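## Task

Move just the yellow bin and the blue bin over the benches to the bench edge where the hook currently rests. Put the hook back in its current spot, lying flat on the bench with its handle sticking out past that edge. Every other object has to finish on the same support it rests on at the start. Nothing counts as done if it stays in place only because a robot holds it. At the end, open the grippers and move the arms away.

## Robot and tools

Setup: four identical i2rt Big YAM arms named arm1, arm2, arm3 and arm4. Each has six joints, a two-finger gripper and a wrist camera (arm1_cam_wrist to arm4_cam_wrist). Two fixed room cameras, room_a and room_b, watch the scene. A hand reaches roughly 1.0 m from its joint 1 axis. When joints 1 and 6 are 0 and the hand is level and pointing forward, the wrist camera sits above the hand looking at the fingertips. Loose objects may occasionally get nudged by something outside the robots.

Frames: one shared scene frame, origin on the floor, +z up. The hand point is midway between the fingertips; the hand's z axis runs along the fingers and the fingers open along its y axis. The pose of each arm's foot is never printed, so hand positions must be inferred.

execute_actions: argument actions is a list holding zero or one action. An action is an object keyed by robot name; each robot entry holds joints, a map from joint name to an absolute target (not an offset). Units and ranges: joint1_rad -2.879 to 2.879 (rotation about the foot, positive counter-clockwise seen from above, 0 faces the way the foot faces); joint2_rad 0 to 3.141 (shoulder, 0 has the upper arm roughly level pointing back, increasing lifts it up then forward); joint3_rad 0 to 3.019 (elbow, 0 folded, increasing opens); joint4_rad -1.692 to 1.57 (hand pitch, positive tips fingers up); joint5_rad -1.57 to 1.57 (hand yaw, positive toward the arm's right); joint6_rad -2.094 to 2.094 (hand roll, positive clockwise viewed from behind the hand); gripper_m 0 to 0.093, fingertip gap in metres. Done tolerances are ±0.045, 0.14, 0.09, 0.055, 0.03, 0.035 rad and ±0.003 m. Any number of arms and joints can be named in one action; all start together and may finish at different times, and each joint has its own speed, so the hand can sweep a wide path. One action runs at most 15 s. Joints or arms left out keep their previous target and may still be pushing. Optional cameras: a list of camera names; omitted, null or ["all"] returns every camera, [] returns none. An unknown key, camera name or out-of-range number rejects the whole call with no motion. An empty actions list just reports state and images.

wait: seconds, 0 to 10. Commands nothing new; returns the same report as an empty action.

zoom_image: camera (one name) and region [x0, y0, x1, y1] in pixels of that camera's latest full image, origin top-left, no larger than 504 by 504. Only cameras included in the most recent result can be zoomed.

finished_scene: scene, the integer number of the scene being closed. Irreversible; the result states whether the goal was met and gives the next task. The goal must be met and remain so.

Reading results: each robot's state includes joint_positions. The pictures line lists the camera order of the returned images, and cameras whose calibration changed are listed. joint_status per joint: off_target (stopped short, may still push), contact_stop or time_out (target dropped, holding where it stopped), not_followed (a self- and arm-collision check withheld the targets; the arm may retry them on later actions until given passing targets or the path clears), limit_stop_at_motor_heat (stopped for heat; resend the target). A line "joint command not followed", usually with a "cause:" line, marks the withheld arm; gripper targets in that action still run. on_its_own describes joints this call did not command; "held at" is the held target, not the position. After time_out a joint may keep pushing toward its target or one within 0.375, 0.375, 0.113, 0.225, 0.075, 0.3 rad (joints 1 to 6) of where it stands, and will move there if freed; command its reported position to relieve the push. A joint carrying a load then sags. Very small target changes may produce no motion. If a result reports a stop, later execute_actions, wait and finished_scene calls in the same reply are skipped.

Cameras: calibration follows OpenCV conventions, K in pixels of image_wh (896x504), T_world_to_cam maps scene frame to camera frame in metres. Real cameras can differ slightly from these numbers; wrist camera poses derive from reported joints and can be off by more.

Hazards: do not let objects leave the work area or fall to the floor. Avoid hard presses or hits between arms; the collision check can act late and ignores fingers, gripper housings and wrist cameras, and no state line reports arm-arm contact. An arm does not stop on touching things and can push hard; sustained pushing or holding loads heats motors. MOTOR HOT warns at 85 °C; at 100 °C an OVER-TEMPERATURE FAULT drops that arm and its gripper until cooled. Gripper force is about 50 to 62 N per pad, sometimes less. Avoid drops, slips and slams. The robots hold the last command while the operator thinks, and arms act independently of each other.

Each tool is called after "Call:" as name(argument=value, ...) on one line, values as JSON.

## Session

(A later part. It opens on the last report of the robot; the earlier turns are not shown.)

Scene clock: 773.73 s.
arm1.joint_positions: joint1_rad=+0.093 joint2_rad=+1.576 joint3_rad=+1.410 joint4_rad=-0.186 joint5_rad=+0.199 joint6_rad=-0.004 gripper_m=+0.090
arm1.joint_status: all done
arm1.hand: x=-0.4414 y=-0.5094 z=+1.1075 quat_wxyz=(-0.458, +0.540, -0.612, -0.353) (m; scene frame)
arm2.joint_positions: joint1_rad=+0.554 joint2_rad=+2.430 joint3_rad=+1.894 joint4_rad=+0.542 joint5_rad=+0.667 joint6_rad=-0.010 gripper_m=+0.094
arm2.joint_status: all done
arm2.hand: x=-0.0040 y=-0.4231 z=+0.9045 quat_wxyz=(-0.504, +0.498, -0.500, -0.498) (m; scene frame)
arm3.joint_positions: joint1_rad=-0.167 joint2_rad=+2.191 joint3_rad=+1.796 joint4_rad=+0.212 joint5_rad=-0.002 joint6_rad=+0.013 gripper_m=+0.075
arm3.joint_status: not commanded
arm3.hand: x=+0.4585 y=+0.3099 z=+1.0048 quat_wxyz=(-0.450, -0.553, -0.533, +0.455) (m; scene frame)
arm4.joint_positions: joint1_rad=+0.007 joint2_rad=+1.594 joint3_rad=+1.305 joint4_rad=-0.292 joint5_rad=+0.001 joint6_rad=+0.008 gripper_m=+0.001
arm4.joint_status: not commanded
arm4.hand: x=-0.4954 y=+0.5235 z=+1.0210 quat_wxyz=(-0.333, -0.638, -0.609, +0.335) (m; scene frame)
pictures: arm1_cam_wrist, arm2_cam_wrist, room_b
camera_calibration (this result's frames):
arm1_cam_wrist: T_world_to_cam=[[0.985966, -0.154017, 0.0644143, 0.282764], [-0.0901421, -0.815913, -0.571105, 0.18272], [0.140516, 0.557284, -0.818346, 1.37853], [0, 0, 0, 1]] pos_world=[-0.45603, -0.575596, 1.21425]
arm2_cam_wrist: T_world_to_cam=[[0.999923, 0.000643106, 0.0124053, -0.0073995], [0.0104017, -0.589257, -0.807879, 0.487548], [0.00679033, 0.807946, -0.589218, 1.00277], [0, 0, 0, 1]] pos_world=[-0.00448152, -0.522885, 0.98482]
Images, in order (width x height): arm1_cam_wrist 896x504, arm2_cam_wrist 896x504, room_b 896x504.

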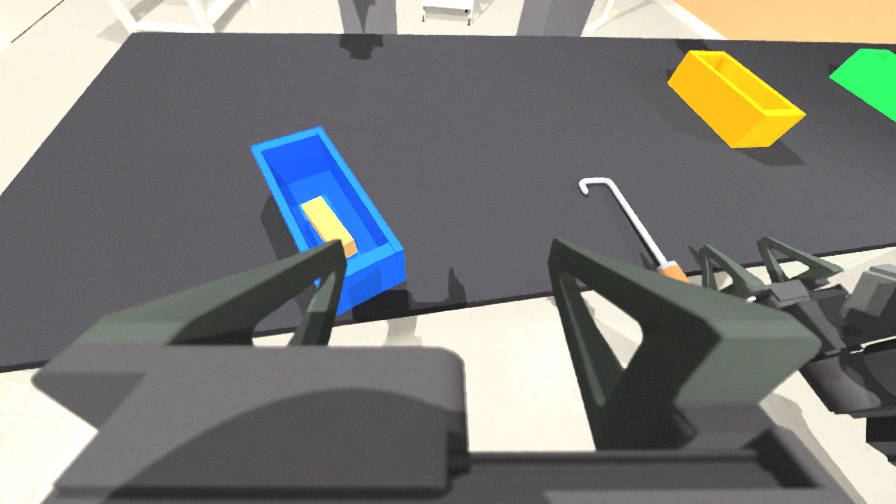

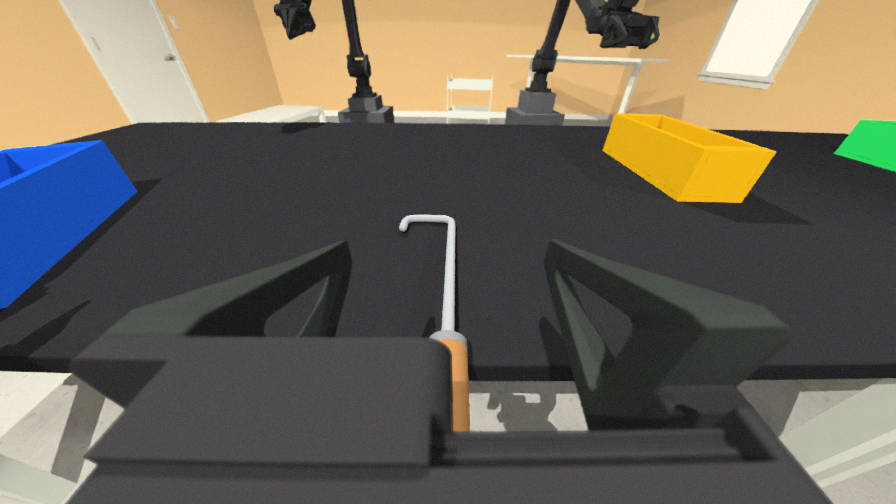

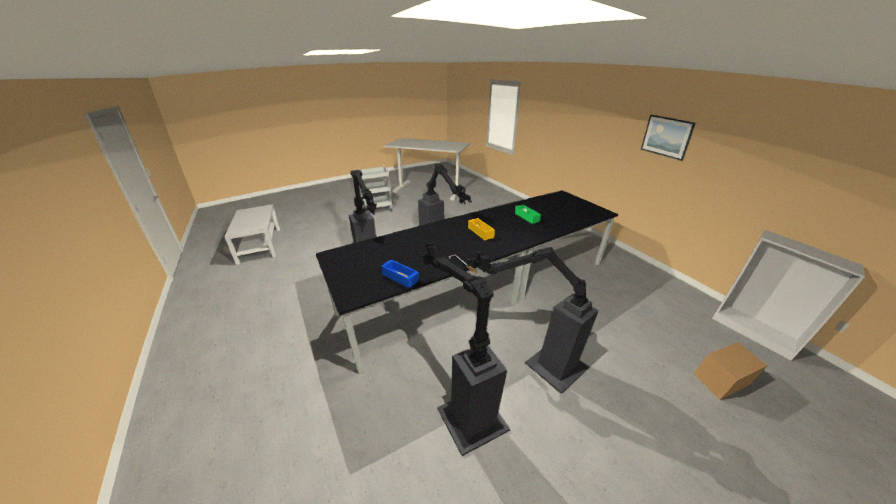

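Call:
execute_actions(actions=[{"arm2":{"joints":{"joint2_rad":2.595,"joint3_rad":1.88,"joint4_rad":0.73}}}], cameras=["arm1_cam_wrist","arm2_cam_wrist"])

Scene clock: 786.70 s.
arm1.joint_positions: joint1_rad=+0.093 joint2_rad=+1.576 joint3_rad=+1.410 joint4_rad=-0.186 joint5_rad=+0.199 joint6_rad=-0.004 gripper_m=+0.090
arm1.joint_status: not commanded
arm1.hand: x=-0.4414 y=-0.5094 z=+1.1075 quat_wxyz=(-0.458, +0.540, -0.612, -0.353) (m; scene frame)
arm2.joint_positions: joint1_rad=+0.554 joint2_rad=+2.588 joint3_rad=+1.873 joint4_rad=+0.709 joint5_rad=+0.670 joint6_rad=-0.010 gripper_m=+0.094
arm2.joint_status: all done
arm2.hand: x=+0.0042 y=-0.4337 z=+0.7923 quat_wxyz=(-0.504, +0.501, -0.501, -0.493) (m; scene frame)
arm3.joint_positions: joint1_rad=-0.167 joint2_rad=+2.191 joint3_rad=+1.796 joint4_rad=+0.212 joint5_rad=-0.002 joint6_rad=+0.013 gripper_m=+0.075
arm3.joint_status: not commanded
arm3.hand: x=+0.4585 y=+0.3099 z=+1.0048 quat_wxyz=(-0.450, -0.553, -0.533, +0.455) (m; scene frame)
arm4.joint_positions: joint1_rad=+0.007 joint2_rad=+1.594 joint3_rad=+1.305 joint4_rad=-0.292 joint5_rad=+0.001 joint6_rad=+0.008 gripper_m=+0.001
arm4.joint_status: not commanded
arm4.hand: x=-0.4954 y=+0.5235 z=+1.0210 quat_wxyz=(-0.333, -0.638, -0.609, +0.335) (m; scene frame)
pictures: arm1_cam_wrist, arm2_cam_wrist
camera_calibration (this result's frames):
arm1_cam_wrist: T_world_to_cam=[[0.985966, -0.154017, 0.0644143, 0.282764], [-0.0901421, -0.815913, -0.571105, 0.18272], [0.140516, 0.557284, -0.818346, 1.37853], [0, 0, 0, 1]] pos_world=[-0.45603, -0.575596, 1.21425]
arm2_cam_wrist: T_world_to_cam=[[0.999806, -0.00146795, 0.0196435, -0.0208888], [0.0148855, -0.596821, -0.802236, 0.382794], [0.0129013, 0.802373, -0.596684, 0.9486], [0, 0, 0, 1]] pos_world=[0.00294845, -0.532702, 0.873515]
Images, in order (width x height): arm1_cam_wrist 896x504, arm2_cam_wrist 896x504.

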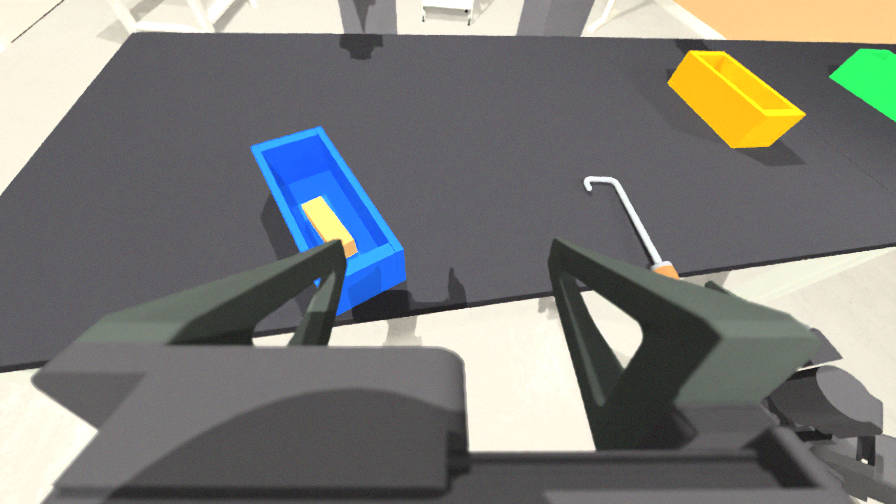

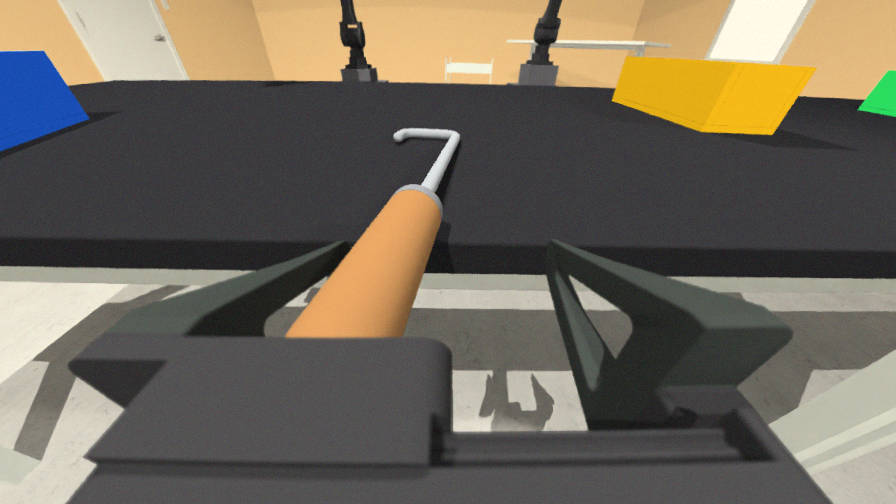

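Call:
execute_actions(actions=[{"arm2":{"joints":{"gripper_m":0.0}}}], cameras=["arm1_cam_wrist","arm2_cam_wrist"])

Scene clock: 792.67 s.
arm1.joint_positions: joint1_rad=+0.093 joint2_rad=+1.576 joint3_rad=+1.410 joint4_rad=-0.186 joint5_rad=+0.199 joint6_rad=-0.004 gripper_m=+0.090
arm1.joint_status: not commanded
arm1.hand: x=-0.4414 y=-0.5094 z=+1.1075 quat_wxyz=(-0.458, +0.540, -0.612, -0.353) (m; scene frame)
arm2.joint_positions: joint1_rad=+0.555 joint2_rad=+2.588 joint3_rad=+1.873 joint4_rad=+0.709 joint5_rad=+0.670 joint6_rad=-0.010 gripper_m=+0.030
arm2.joint_status: gripper_m off_target (ended at +0.030, target +0.000)
arm2.hand: x=+0.0038 y=-0.4340 z=+0.7923 quat_wxyz=(-0.504, +0.501, -0.501, -0.493) (m; scene frame)
arm3.joint_positions: joint1_rad=-0.167 joint2_rad=+2.191 joint3_rad=+1.796 joint4_rad=+0.212 joint5_rad=-0.002 joint6_rad=+0.013 gripper_m=+0.075
arm3.joint_status: not commanded
arm3.hand: x=+0.4585 y=+0.3099 z=+1.0048 quat_wxyz=(-0.450, -0.553, -0.533, +0.455) (m; scene frame)
arm4.joint_positions: joint1_rad=+0.007 joint2_rad=+1.594 joint3_rad=+1.305 joint4_rad=-0.292 joint5_rad=+0.001 joint6_rad=+0.008 gripper_m=+0.001
arm4.joint_status: not commanded
arm4.hand: x=-0.4954 y=+0.5235 z=+1.0210 quat_wxyz=(-0.333, -0.638, -0.609, +0.335) (m; scene frame)
pictures: arm1_cam_wrist, arm2_cam_wrist
camera_calibration (this result's frames):
arm1_cam_wrist: T_world_to_cam=[[0.985966, -0.154017, 0.0644143, 0.282764], [-0.0901421, -0.815913, -0.571105, 0.18272], [0.140516, 0.557284, -0.818346, 1.37853], [0, 0, 0, 1]] pos_world=[-0.45603, -0.575596, 1.21425]
arm2_cam_wrist: T_world_to_cam=[[0.999806, -0.00146799, 0.0196469, -0.020444], [0.0148882, -0.596819, -0.802238, 0.382597], [0.0129033, 0.802374, -0.596681, 0.948884], [0, 0, 0, 1]] pos_world=[0.00250012, -0.533049, 0.873517]
Images, in order (width x height): arm1_cam_wrist 896x504, arm2_cam_wrist 896x504.

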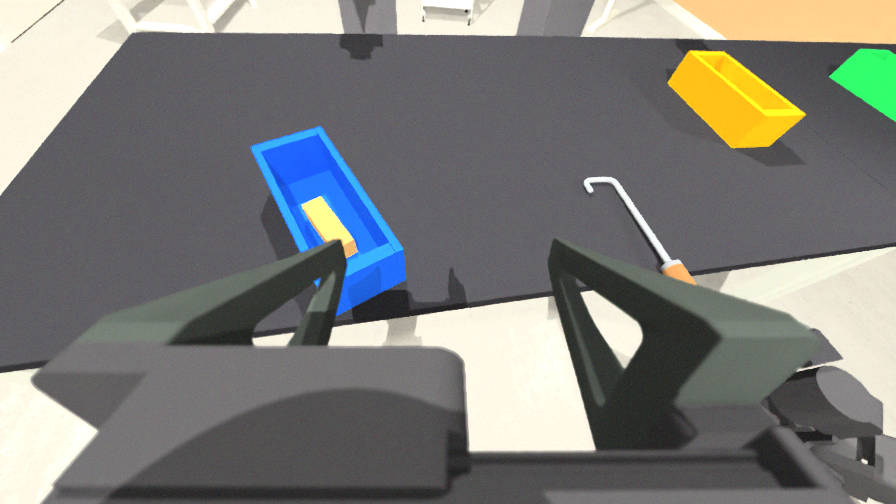

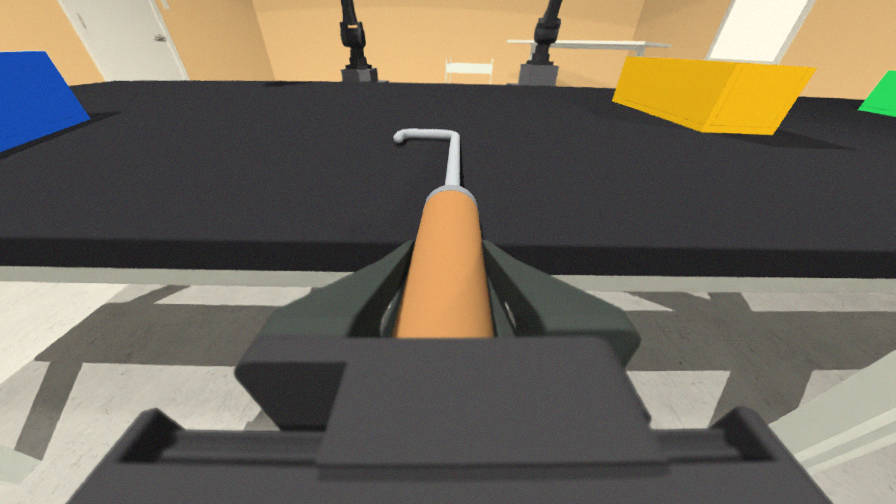

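Call:
execute_actions(actions=[{"arm2":{"joints":{"joint1_rad":-0.13,"joint2_rad":2.15,"joint4_rad":0.27,"joint5_rad":-0.35,"joint6_rad":-1.57}},"arm1":{"joints":{"joint1_rad":-0.1,"joint5_rad":0.55}}}], cameras=["arm1_cam_wrist","arm2_cam_wrist","arm3_cam_wrist"])

Scene clock: 812.97 s.
arm1.joint_positions: joint1_rad=-0.103 joint2_rad=+1.576 joint3_rad=+1.410 joint4_rad=-0.186 joint5_rad=+0.547 joint6_rad=-0.004 gripper_m=+0.090
arm1.joint_status: all done
arm1.hand: x=-0.2548 y=-0.5573 z=+1.1132 quat_wxyz=(-0.565, +0.385, -0.706, -0.186) (m; scene frame)
arm2.joint_positions: joint1_rad=-0.135 joint2_rad=+2.161 joint3_rad=+1.857 joint4_rad=+0.256 joint5_rad=-0.350 joint6_rad=-1.528 gripper_m=+0.030
arm2.joint_status: joint6_rad time_out (moved -1.518 of -1.560); the others done
arm2.on_its_own: joint6_rad reads -1.528 and still pushes toward -1.570 since a time_out
arm2.hand: x=+0.4258 y=-0.3027 z=+1.0522 quat_wxyz=(-0.679, +0.717, +0.093, -0.131) (m; scene frame)
arm3.joint_positions: joint1_rad=-0.167 joint2_rad=+2.191 joint3_rad=+1.796 joint4_rad=+0.212 joint5_rad=-0.002 joint6_rad=+0.013 gripper_m=+0.075
arm3.joint_status: not commanded
arm3.hand: x=+0.4585 y=+0.3099 z=+1.0048 quat_wxyz=(-0.450, -0.553, -0.533, +0.455) (m; scene frame)
arm4.joint_positions: joint1_rad=+0.007 joint2_rad=+1.594 joint3_rad=+1.305 joint4_rad=-0.292 joint5_rad=+0.001 joint6_rad=+0.008 gripper_m=+0.001
arm4.joint_status: not commanded
arm4.hand: x=-0.4954 y=+0.5235 z=+1.0210 quat_wxyz=(-0.333, -0.638, -0.609, +0.335) (m; scene frame)
pictures: arm1_cam_wrist, arm2_cam_wrist, arm3_cam_wrist
camera_calibration (this result's frames):
arm1_cam_wrist: T_world_to_cam=[[0.763384, -0.622132, 0.173772, -0.348215], [-0.424467, -0.685928, -0.591041, 0.173111], [0.486901, 0.377431, -0.787701, 1.33758], [0, 0, 0, 1]] pos_world=[-0.311965, -0.602736, 1.21644]
arm2_cam_wrist: T_world_to_cam=[[0.0333855, 0.0680654, 0.997122, -1.04326], [0.950463, -0.310656, -0.0106174, -0.48149], [0.309039, 0.948082, -0.0750651, 0.362363], [0, 0, 0, 1]] pos_world=[0.380484, -0.422118, 1.06235]
arm3_cam_wrist: T_world_to_cam=[[-0.999811, 0.0109708, -0.0160263, 0.472653], [0.0190848, 0.707998, -0.705957, 0.482485], [0.00360165, -0.706129, -0.708074, 1.05052], [0, 0, 0, 1]] pos_world=[0.459572, 0.395017, 1.09203]
Images, in order (width x height): arm1_cam_wrist 896x504, arm2_cam_wrist 896x504, arm3_cam_wrist 896x504.

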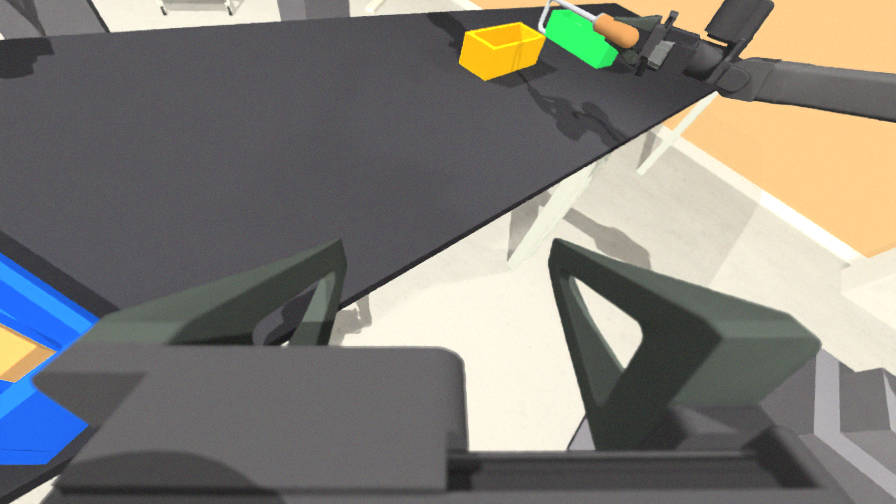

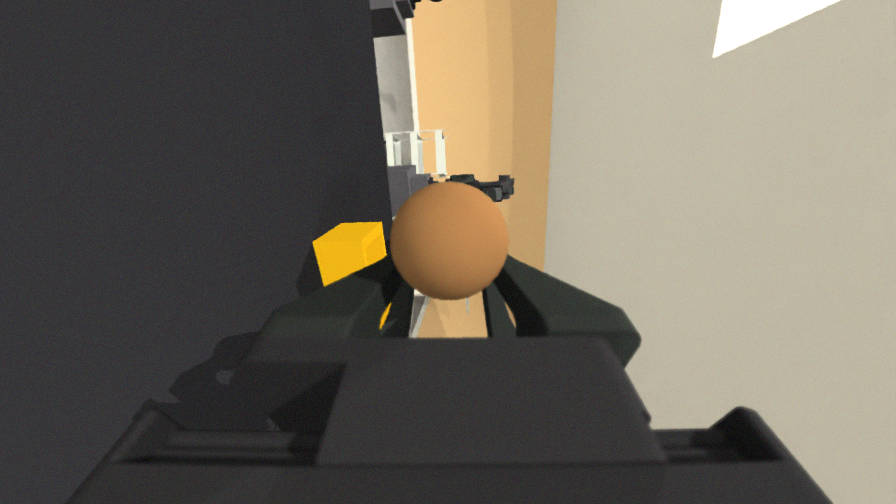

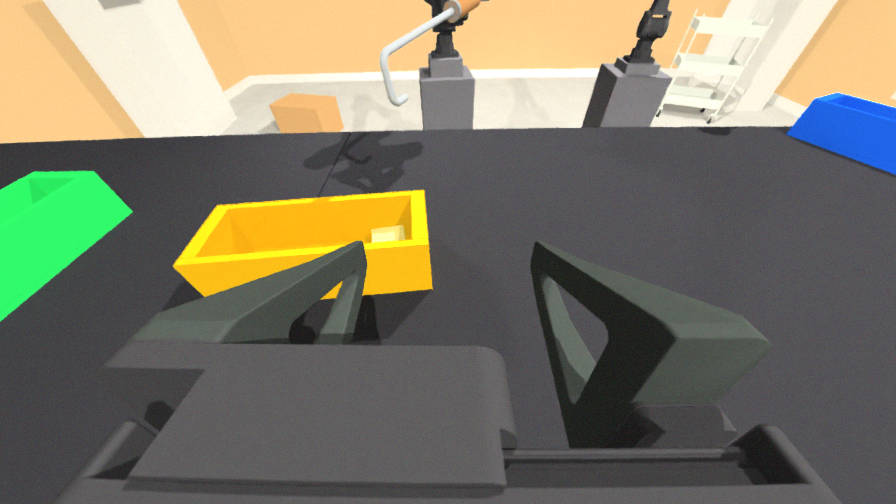

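Call:
zoom_image(camera="arm3_cam_wrist", region=[160, 0, 500, 310])

Region (160, 0, 500, 310) of arm3_cam_wrist's 896x504 image, scaled by 1.482, with more detail than that image has; it fills the top 460 rows of this view, and the rest is white.

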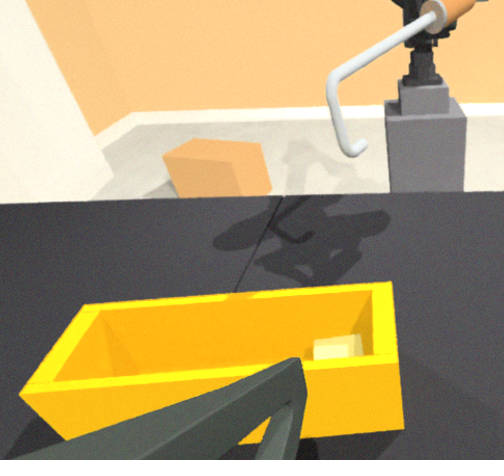

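Call:
execute_actions(actions=[{"arm2":{"joints":{"joint1_rad":-0.224,"joint2_rad":2.35,"joint3_rad":2.58,"joint5_rad":-0.46,"joint6_rad":-1.56}},"arm3":{"joints":{"joint1_rad":-0.02,"joint2_rad":2.05}}}], cameras=[])

Call:
execute_actions(actions=[{"arm2":{"joints":{"joint2_rad":2.84,"joint3_rad":3.015,"joint4_rad":-0.09}}}], cameras=["arm1_cam_wrist","arm2_cam_wrist","arm3_cam_wrist"])

Scene clock: 858.37 s.
arm1.joint_positions: joint1_rad=-0.103 joint2_rad=+1.576 joint3_rad=+1.410 joint4_rad=-0.186 joint5_rad=+0.547 joint6_rad=-0.004 gripper_m=+0.090
arm1.joint_status: not commanded
arm1.hand: x=-0.2548 y=-0.5573 z=+1.1132 quat_wxyz=(-0.565, +0.385, -0.706, -0.186) (m; scene frame)
arm2.joint_positions: joint1_rad=-0.224 joint2_rad=+2.369 joint3_rad=+2.520 joint4_rad=+0.237 joint5_rad=-0.458 joint6_rad=-1.528 gripper_m=+0.030
arm2.joint_status: all done
arm2.hand: x=+0.4931 y=-0.2608 z=+1.2600 quat_wxyz=(-0.813, +0.557, +0.143, -0.096) (m; scene frame)
arm3.joint_positions: joint1_rad=-0.019 joint2_rad=+2.049 joint3_rad=+1.787 joint4_rad=+0.212 joint5_rad=-0.002 joint6_rad=+0.013 gripper_m=+0.075
arm3.joint_status: all done
arm3.hand: x=+0.5881 y=+0.3366 z=+1.1215 quat_wxyz=(-0.519, -0.483, -0.540, +0.453) (m; scene frame)
arm4.joint_positions: joint1_rad=+0.007 joint2_rad=+1.594 joint3_rad=+1.305 joint4_rad=-0.292 joint5_rad=+0.001 joint6_rad=+0.008 gripper_m=+0.001
arm4.joint_status: not commanded
arm4.hand: x=-0.4954 y=+0.5235 z=+1.0210 quat_wxyz=(-0.333, -0.638, -0.609, +0.335) (m; scene frame)
pictures: none
No camera images: the call's "cameras" was empty. Leave "cameras" out to get every camera's image.

Scene clock: 859.70 s.
arm1.joint_positions: joint1_rad=-0.103 joint2_rad=+1.576 joint3_rad=+1.410 joint4_rad=-0.186 joint5_rad=+0.547 joint6_rad=-0.004 gripper_m=+0.090
arm1.joint_status: not commanded
arm1.hand: x=-0.2548 y=-0.5573 z=+1.1132 quat_wxyz=(-0.565, +0.385, -0.706, -0.186) (m; scene frame)
arm2.joint_positions: joint1_rad=-0.222 joint2_rad=+2.882 joint3_rad=+2.940 joint4_rad=-0.082 joint5_rad=-0.461 joint6_rad=-1.579 gripper_m=+0.031
arm2.joint_status: all done
joint sent to its limit — the command would take arm2.joint3_rad past its upper limit, so that joint was sent only as far as its limit.
arm2.hand: x=+0.5004 y=-0.1765 z=+0.9494 quat_wxyz=(-0.689, +0.704, +0.120, -0.121) (m; scene frame)
arm3.joint_positions: joint1_rad=-0.019 joint2_rad=+2.049 joint3_rad=+1.787 joint4_rad=+0.212 joint5_rad=-0.002 joint6_rad=+0.013 gripper_m=+0.075
arm3.joint_status: not commanded
arm3.hand: x=+0.5881 y=+0.3366 z=+1.1215 quat_wxyz=(-0.519, -0.483, -0.540, +0.453) (m; scene frame)
arm4.joint_positions: joint1_rad=+0.007 joint2_rad=+1.594 joint3_rad=+1.305 joint4_rad=-0.292 joint5_rad=+0.001 joint6_rad=+0.008 gripper_m=+0.001
arm4.joint_status: not commanded
arm4.hand: x=-0.4954 y=+0.5235 z=+1.0210 quat_wxyz=(-0.333, -0.638, -0.609, +0.335) (m; scene frame)
pictures: arm1_cam_wrist, arm2_cam_wrist, arm3_cam_wrist
camera_calibration (this result's frames):
arm1_cam_wrist: T_world_to_cam=[[0.763384, -0.622132, 0.173772, -0.348215], [-0.424467, -0.685928, -0.591041, 0.173111], [0.486901, 0.377431, -0.787701, 1.33758], [0, 0, 0, 1]] pos_world=[-0.311965, -0.602736, 1.21644]
arm2_cam_wrist: T_world_to_cam=[[-0.0131681, 0.0277033, 0.999529, -0.937963], [0.957757, -0.286844, 0.020568, -0.543345], [0.287278, 0.957577, -0.0227559, 0.174776], [0, 0, 0, 1]] pos_world=[0.457832, -0.297232, 0.952674]
arm3_cam_wrist: T_world_to_cam=[[-0.990193, -0.139022, -0.0137715, 0.646108], [-0.0737435, 0.603863, -0.79367, 0.73149], [0.118654, -0.784871, -0.608193, 0.998442], [0, 0, 0, 1]] pos_world=[0.575245, 0.431752, 1.1967]
Images, in order (width x height): arm1_cam_wrist 896x504, arm2_cam_wrist 896x504, arm3_cam_wrist 896x504.

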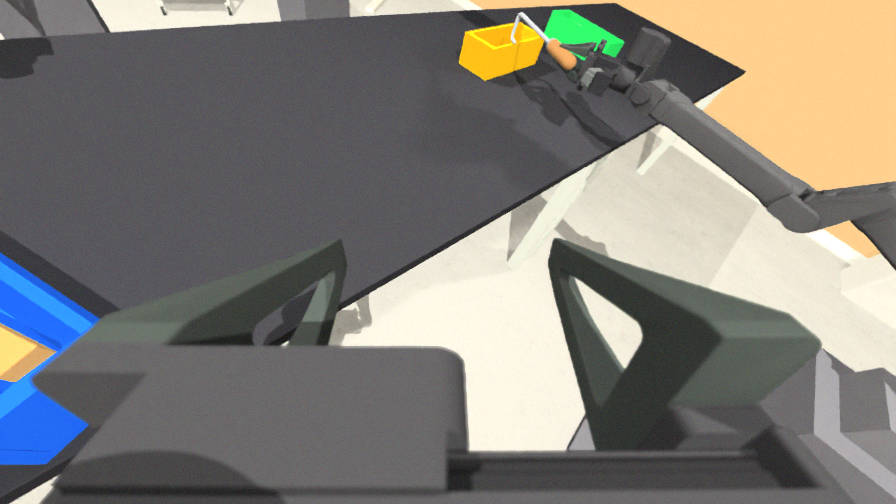

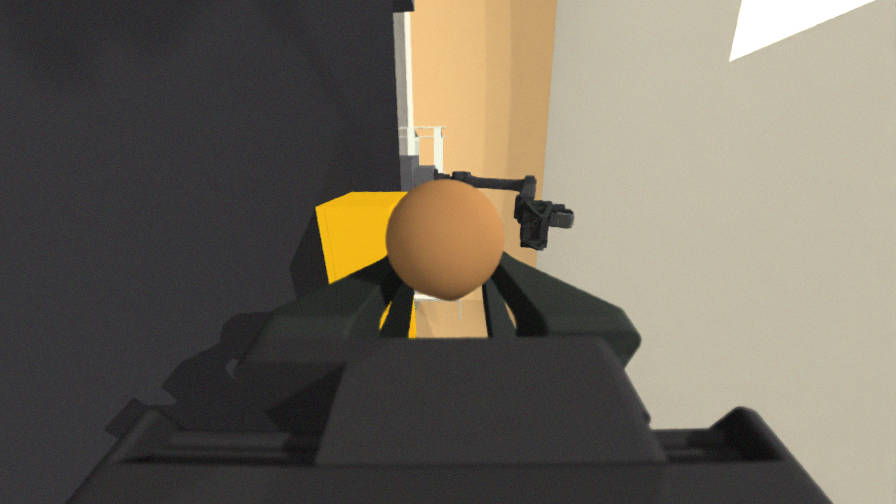

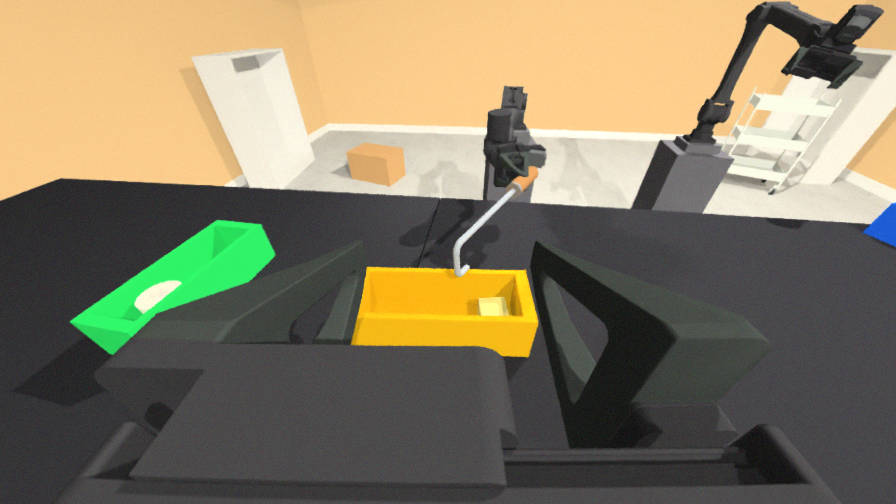

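Call:
zoom_image(camera="arm3_cam_wrist", region=[400, 160, 560, 330])

Call:
zoom_image(camera="arm1_cam_wrist", region=[440, 0, 620, 100])

Region (400, 160, 560, 330) of arm3_cam_wrist's 896x504 image, scaled by 2.965, with more detail than that image has; it fills the left 474 columns of this view, and the rest is white.

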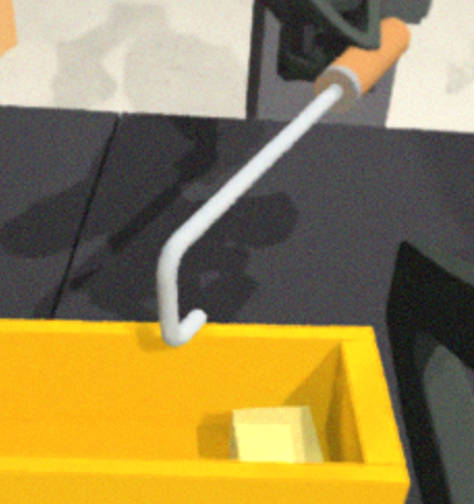

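Region (440, 0, 620, 100) of arm1_cam_wrist's 896x504 image, scaled by 2.800, with more detail than that image has.

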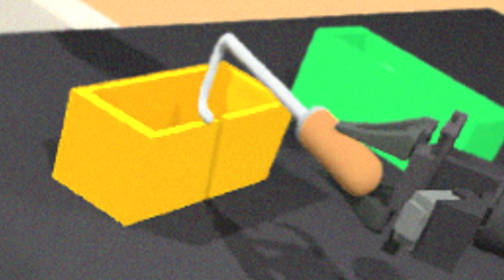

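Call:
execute_actions(actions=[{"arm2":{"joints":{"joint1_rad":-0.085,"joint2_rad":2.83}}}], cameras=[])

Call:
execute_actions(actions=[{"arm2":{"joints":{"joint2_rad":2.965}}}], cameras=["arm1_cam_wrist","arm3_cam_wrist"])

Scene clock: 897.03 s.
arm1.joint_positions: joint1_rad=-0.103 joint2_rad=+1.576 joint3_rad=+1.410 joint4_rad=-0.186 joint5_rad=+0.547 joint6_rad=-0.004 gripper_m=+0.090
arm1.joint_status: not commanded
arm1.hand: x=-0.2548 y=-0.5573 z=+1.1132 quat_wxyz=(-0.565, +0.385, -0.706, -0.186) (m; scene frame)
arm2.joint_positions: joint1_rad=-0.091 joint2_rad=+2.880 joint3_rad=+2.941 joint4_rad=-0.103 joint5_rad=-0.461 joint6_rad=-1.540 gripper_m=+0.031
arm2.joint_status: all done
arm2.hand: x=+0.3671 y=-0.1797 z=+0.9472 quat_wxyz=(-0.670, +0.704, +0.151, -0.181) (m; scene frame)
arm3.joint_positions: joint1_rad=-0.019 joint2_rad=+2.049 joint3_rad=+1.787 joint4_rad=+0.212 joint5_rad=-0.002 joint6_rad=+0.013 gripper_m=+0.075
arm3.joint_status: not commanded
arm3.hand: x=+0.5881 y=+0.3366 z=+1.1215 quat_wxyz=(-0.519, -0.483, -0.540, +0.453) (m; scene frame)
arm4.joint_positions: joint1_rad=+0.007 joint2_rad=+1.594 joint3_rad=+1.305 joint4_rad=-0.292 joint5_rad=+0.001 joint6_rad=+0.008 gripper_m=+0.001
arm4.joint_status: not commanded
arm4.hand: x=-0.4954 y=+0.5235 z=+1.0210 quat_wxyz=(-0.333, -0.638, -0.609, +0.335) (m; scene frame)
pictures: none
No camera images: the call's "cameras" was empty. Leave "cameras" out to get every camera's image.

Scene clock: 898.00 s.
arm1.joint_positions: joint1_rad=-0.103 joint2_rad=+1.576 joint3_rad=+1.410 joint4_rad=-0.186 joint5_rad=+0.547 joint6_rad=-0.004 gripper_m=+0.090
arm1.joint_status: not commanded
arm1.hand: x=-0.2548 y=-0.5573 z=+1.1132 quat_wxyz=(-0.565, +0.385, -0.706, -0.186) (m; scene frame)
arm2.joint_positions: joint1_rad=-0.089 joint2_rad=+2.956 joint3_rad=+2.945 joint4_rad=-0.087 joint5_rad=-0.461 joint6_rad=-1.581 gripper_m=+0.031
arm2.joint_status: all done
arm2.hand: x=+0.3653 y=-0.1787 z=+0.8778 quat_wxyz=(-0.654, +0.719, +0.161, -0.172) (m; scene frame)
arm3.joint_positions: joint1_rad=-0.019 joint2_rad=+2.049 joint3_rad=+1.787 joint4_rad=+0.212 joint5_rad=-0.002 joint6_rad=+0.013 gripper_m=+0.075
arm3.joint_status: not commanded
arm3.hand: x=+0.5881 y=+0.3366 z=+1.1215 quat_wxyz=(-0.519, -0.483, -0.540, +0.453) (m; scene frame)
arm4.joint_positions: joint1_rad=+0.007 joint2_rad=+1.594 joint3_rad=+1.305 joint4_rad=-0.292 joint5_rad=+0.001 joint6_rad=+0.008 gripper_m=+0.001
arm4.joint_status: not commanded
arm4.hand: x=-0.4954 y=+0.5235 z=+1.0210 quat_wxyz=(-0.333, -0.638, -0.609, +0.335) (m; scene frame)
pictures: arm1_cam_wrist, arm3_cam_wrist
camera_calibration (this result's frames):
arm1_cam_wrist: T_world_to_cam=[[0.763384, -0.622132, 0.173772, -0.348215], [-0.424467, -0.685928, -0.591041, 0.173111], [0.486901, 0.377431, -0.787701, 1.33758], [0, 0, 0, 1]] pos_world=[-0.311965, -0.602736, 1.21644]
arm3_cam_wrist: T_world_to_cam=[[-0.990193, -0.139022, -0.0137715, 0.646108], [-0.0737435, 0.603863, -0.79367, 0.73149], [0.118654, -0.784871, -0.608193, 0.998442], [0, 0, 0, 1]] pos_world=[0.575245, 0.431752, 1.1967]
Images, in order (width x height): arm1_cam_wrist 896x504, arm3_cam_wrist 896x504.

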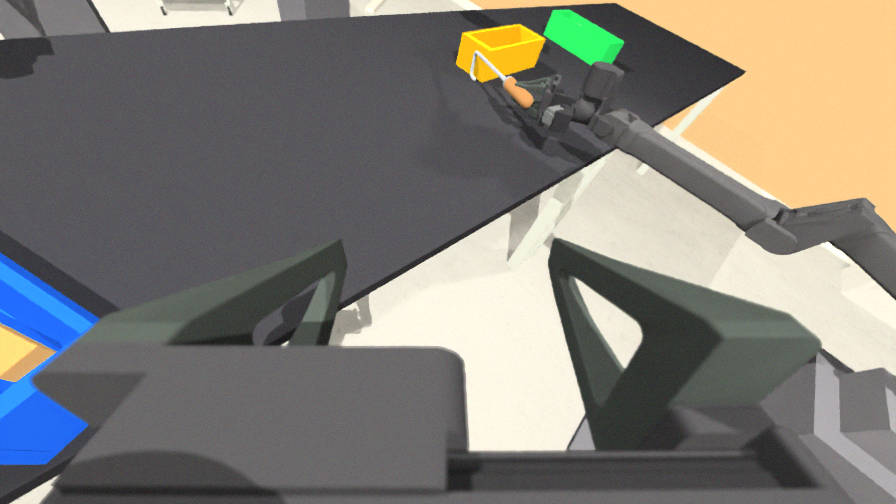

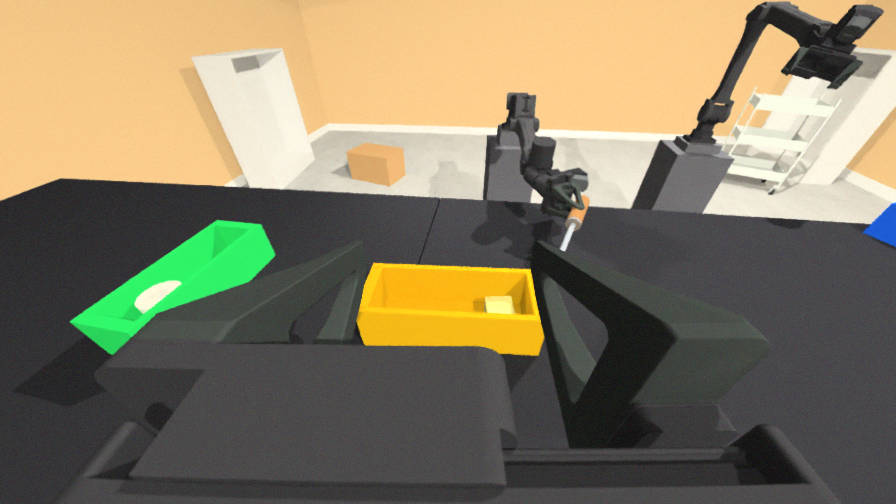

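Call:
execute_actions(actions=[{"arm2":{"joints":{"joint5_rad":-0.05,"joint2_rad":2.98}}}], cameras=["arm1_cam_wrist","arm2_cam_wrist","arm3_cam_wrist"])

Call:
zoom_image(camera="arm1_cam_wrist", region=[420, 0, 640, 140])

Scene clock: 903.27 s.
arm1.joint_positions: joint1_rad=-0.103 joint2_rad=+1.576 joint3_rad=+1.410 joint4_rad=-0.186 joint5_rad=+0.547 joint6_rad=-0.004 gripper_m=+0.090
arm1.joint_status: not commanded
arm1.hand: x=-0.2548 y=-0.5573 z=+1.1132 quat_wxyz=(-0.565, +0.385, -0.706, -0.186) (m; scene frame)
arm2.joint_positions: joint1_rad=-0.072 joint2_rad=+2.956 joint3_rad=+2.946 joint4_rad=-0.087 joint5_rad=-0.059 joint6_rad=-1.579 gripper_m=+0.031
arm2.joint_status: all done
arm2.hand: x=+0.4133 y=-0.1608 z=+0.8767 quat_wxyz=(-0.671, +0.740, +0.034, -0.031) (m; scene frame)
arm3.joint_positions: joint1_rad=-0.019 joint2_rad=+2.049 joint3_rad=+1.787 joint4_rad=+0.212 joint5_rad=-0.002 joint6_rad=+0.013 gripper_m=+0.075
arm3.joint_status: not commanded
arm3.hand: x=+0.5881 y=+0.3366 z=+1.1215 quat_wxyz=(-0.519, -0.483, -0.540, +0.453) (m; scene frame)
arm4.joint_positions: joint1_rad=+0.007 joint2_rad=+1.594 joint3_rad=+1.305 joint4_rad=-0.292 joint5_rad=+0.001 joint6_rad=+0.008 gripper_m=+0.001
arm4.joint_status: not commanded
arm4.hand: x=-0.4954 y=+0.5235 z=+1.0210 quat_wxyz=(-0.333, -0.638, -0.609, +0.335) (m; scene frame)
pictures: arm1_cam_wrist, arm2_cam_wrist, arm3_cam_wrist
camera_calibration (this result's frames):
arm1_cam_wrist: T_world_to_cam=[[0.763384, -0.622132, 0.173772, -0.348215], [-0.424467, -0.685928, -0.591041, 0.173111], [0.486901, 0.377431, -0.787701, 1.33758], [0, 0, 0, 1]] pos_world=[-0.311965, -0.602736, 1.21644]
arm2_cam_wrist: T_world_to_cam=[[-0.0176208, 0.105013, 0.994315, -0.84803], [0.855711, -0.512789, 0.0693222, -0.490804], [0.517154, 0.852068, -0.0808254, 0.122054], [0, 0, 0, 1]] pos_world=[0.341923, -0.266623, 0.887097]
arm3_cam_wrist: T_world_to_cam=[[-0.990193, -0.139022, -0.0137715, 0.646108], [-0.0737435, 0.603863, -0.79367, 0.73149], [0.118654, -0.784871, -0.608193, 0.998442], [0, 0, 0, 1]] pos_world=[0.575245, 0.431752, 1.1967]
Images, in order (width x height): arm1_cam_wrist 896x504, arm2_cam_wrist 896x504, arm3_cam_wrist 896x504.

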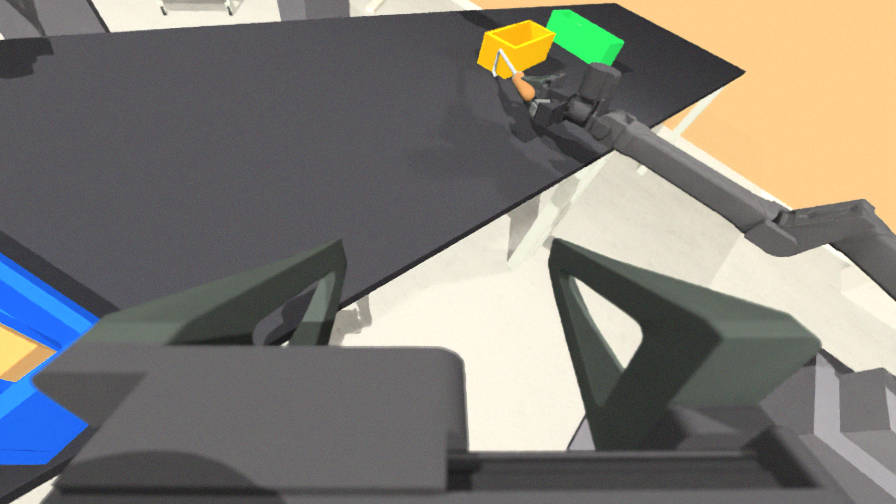

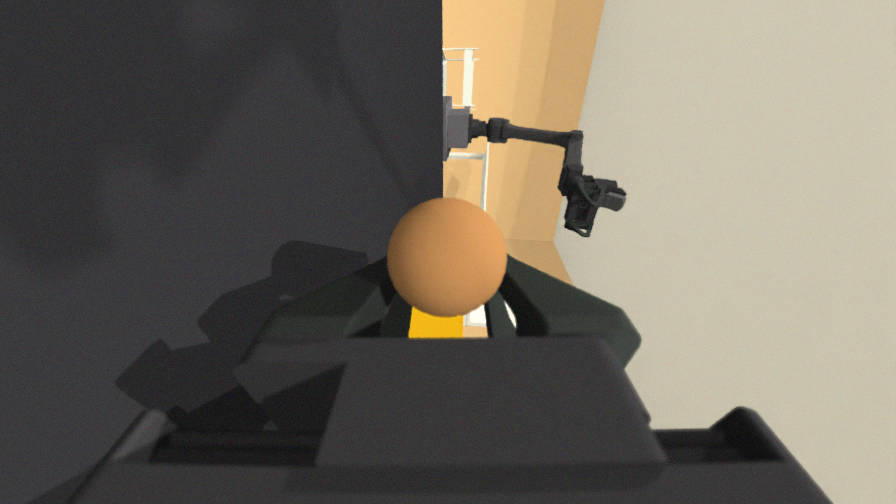

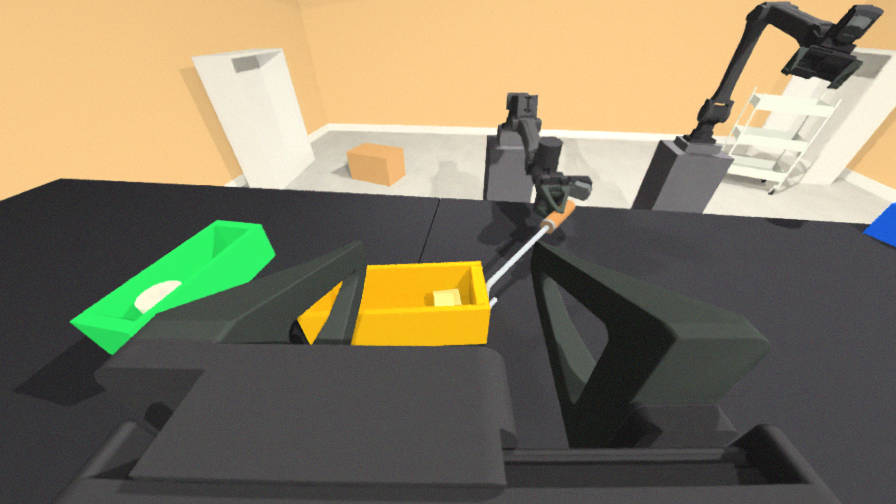

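Region (420, 0, 640, 140) of arm1_cam_wrist's 896x504 image, scaled by 2.291, with more detail than that image has; it fills the top 321 rows of this view, and the rest is white.

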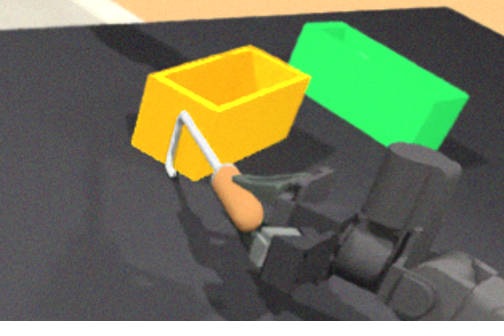

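Call:
execute_actions(actions=[{"arm2":{"joints":{"joint6_rad":-0.55}}}], cameras=["arm1_cam_wrist","arm2_cam_wrist","arm3_cam_wrist"])

Scene clock: 925.20 s.
arm1.joint_positions: joint1_rad=-0.103 joint2_rad=+1.576 joint3_rad=+1.410 joint4_rad=-0.186 joint5_rad=+0.547 joint6_rad=-0.004 gripper_m=+0.090
arm1.joint_status: not commanded
arm1.hand: x=-0.2548 y=-0.5573 z=+1.1132 quat_wxyz=(-0.565, +0.385, -0.706, -0.186) (m; scene frame)
arm2.joint_positions: joint1_rad=-0.102 joint2_rad=+2.943 joint3_rad=+3.003 joint4_rad=-0.063 joint5_rad=-0.039 joint6_rad=-0.574 gripper_m=+0.031
arm2.joint_status: all done
arm2.hand: x=+0.4475 y=-0.1593 z=+0.9320 quat_wxyz=(-0.613, +0.628, -0.326, -0.351) (m; scene frame)
arm3.joint_positions: joint1_rad=-0.019 joint2_rad=+2.049 joint3_rad=+1.787 joint4_rad=+0.212 joint5_rad=-0.002 joint6_rad=+0.013 gripper_m=+0.075
arm3.joint_status: not commanded
arm3.hand: x=+0.5881 y=+0.3366 z=+1.1215 quat_wxyz=(-0.519, -0.483, -0.540, +0.453) (m; scene frame)
arm4.joint_positions: joint1_rad=+0.007 joint2_rad=+1.594 joint3_rad=+1.305 joint4_rad=-0.292 joint5_rad=+0.001 joint6_rad=+0.008 gripper_m=+0.001
arm4.joint_status: not commanded
arm4.hand: x=-0.4954 y=+0.5235 z=+1.0210 quat_wxyz=(-0.333, -0.638, -0.609, +0.335) (m; scene frame)
pictures: arm1_cam_wrist, arm2_cam_wrist, arm3_cam_wrist
camera_calibration (this result's frames):
arm1_cam_wrist: T_world_to_cam=[[0.763384, -0.622132, 0.173772, -0.348215], [-0.424467, -0.685928, -0.591041, 0.173111], [0.486901, 0.377431, -0.787701, 1.33758], [0, 0, 0, 1]] pos_world=[-0.311965, -0.602736, 1.21644]
arm2_cam_wrist: T_world_to_cam=[[0.83549, 0.045402, 0.547627, -0.877543], [0.470072, -0.575176, -0.669481, 0.327955], [0.284587, 0.816768, -0.501896, 0.598467], [0, 0, 0, 1]] pos_world=[0.4087, -0.260335, 1.00049]
arm3_cam_wrist: T_world_to_cam=[[-0.990193, -0.139022, -0.0137715, 0.646108], [-0.0737435, 0.603863, -0.79367, 0.73149], [0.118654, -0.784871, -0.608193, 0.998442], [0, 0, 0, 1]] pos_world=[0.575245, 0.431752, 1.1967]
Images, in order (width x height): arm1_cam_wrist 896x504, arm2_cam_wrist 896x504, arm3_cam_wrist 896x504.

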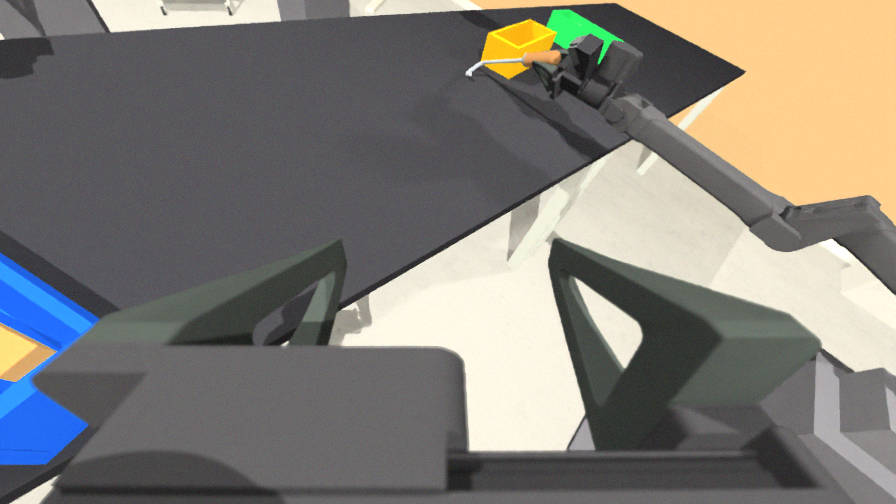

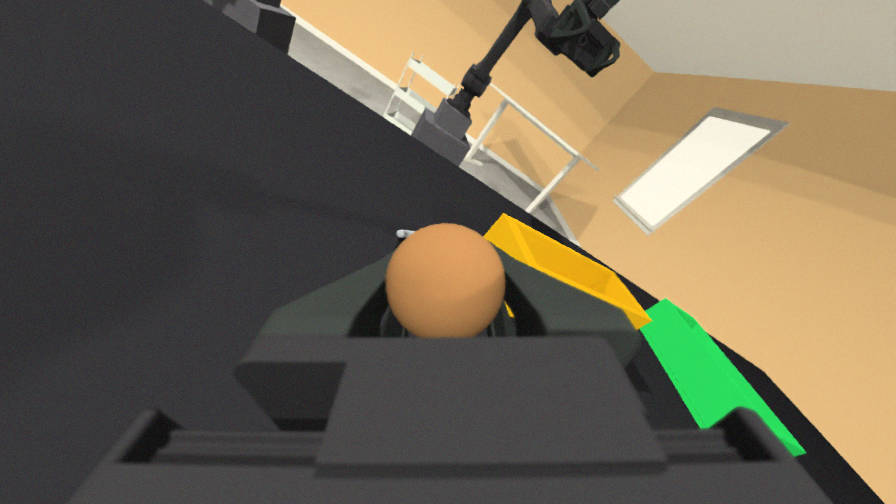

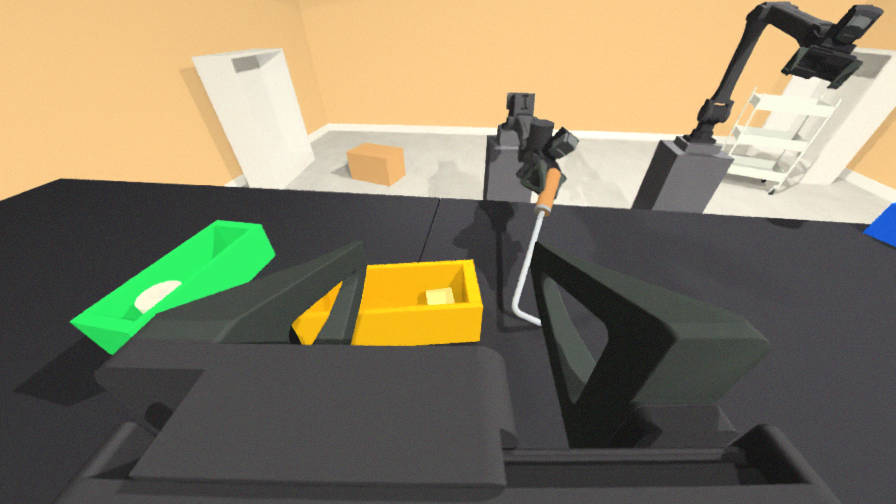

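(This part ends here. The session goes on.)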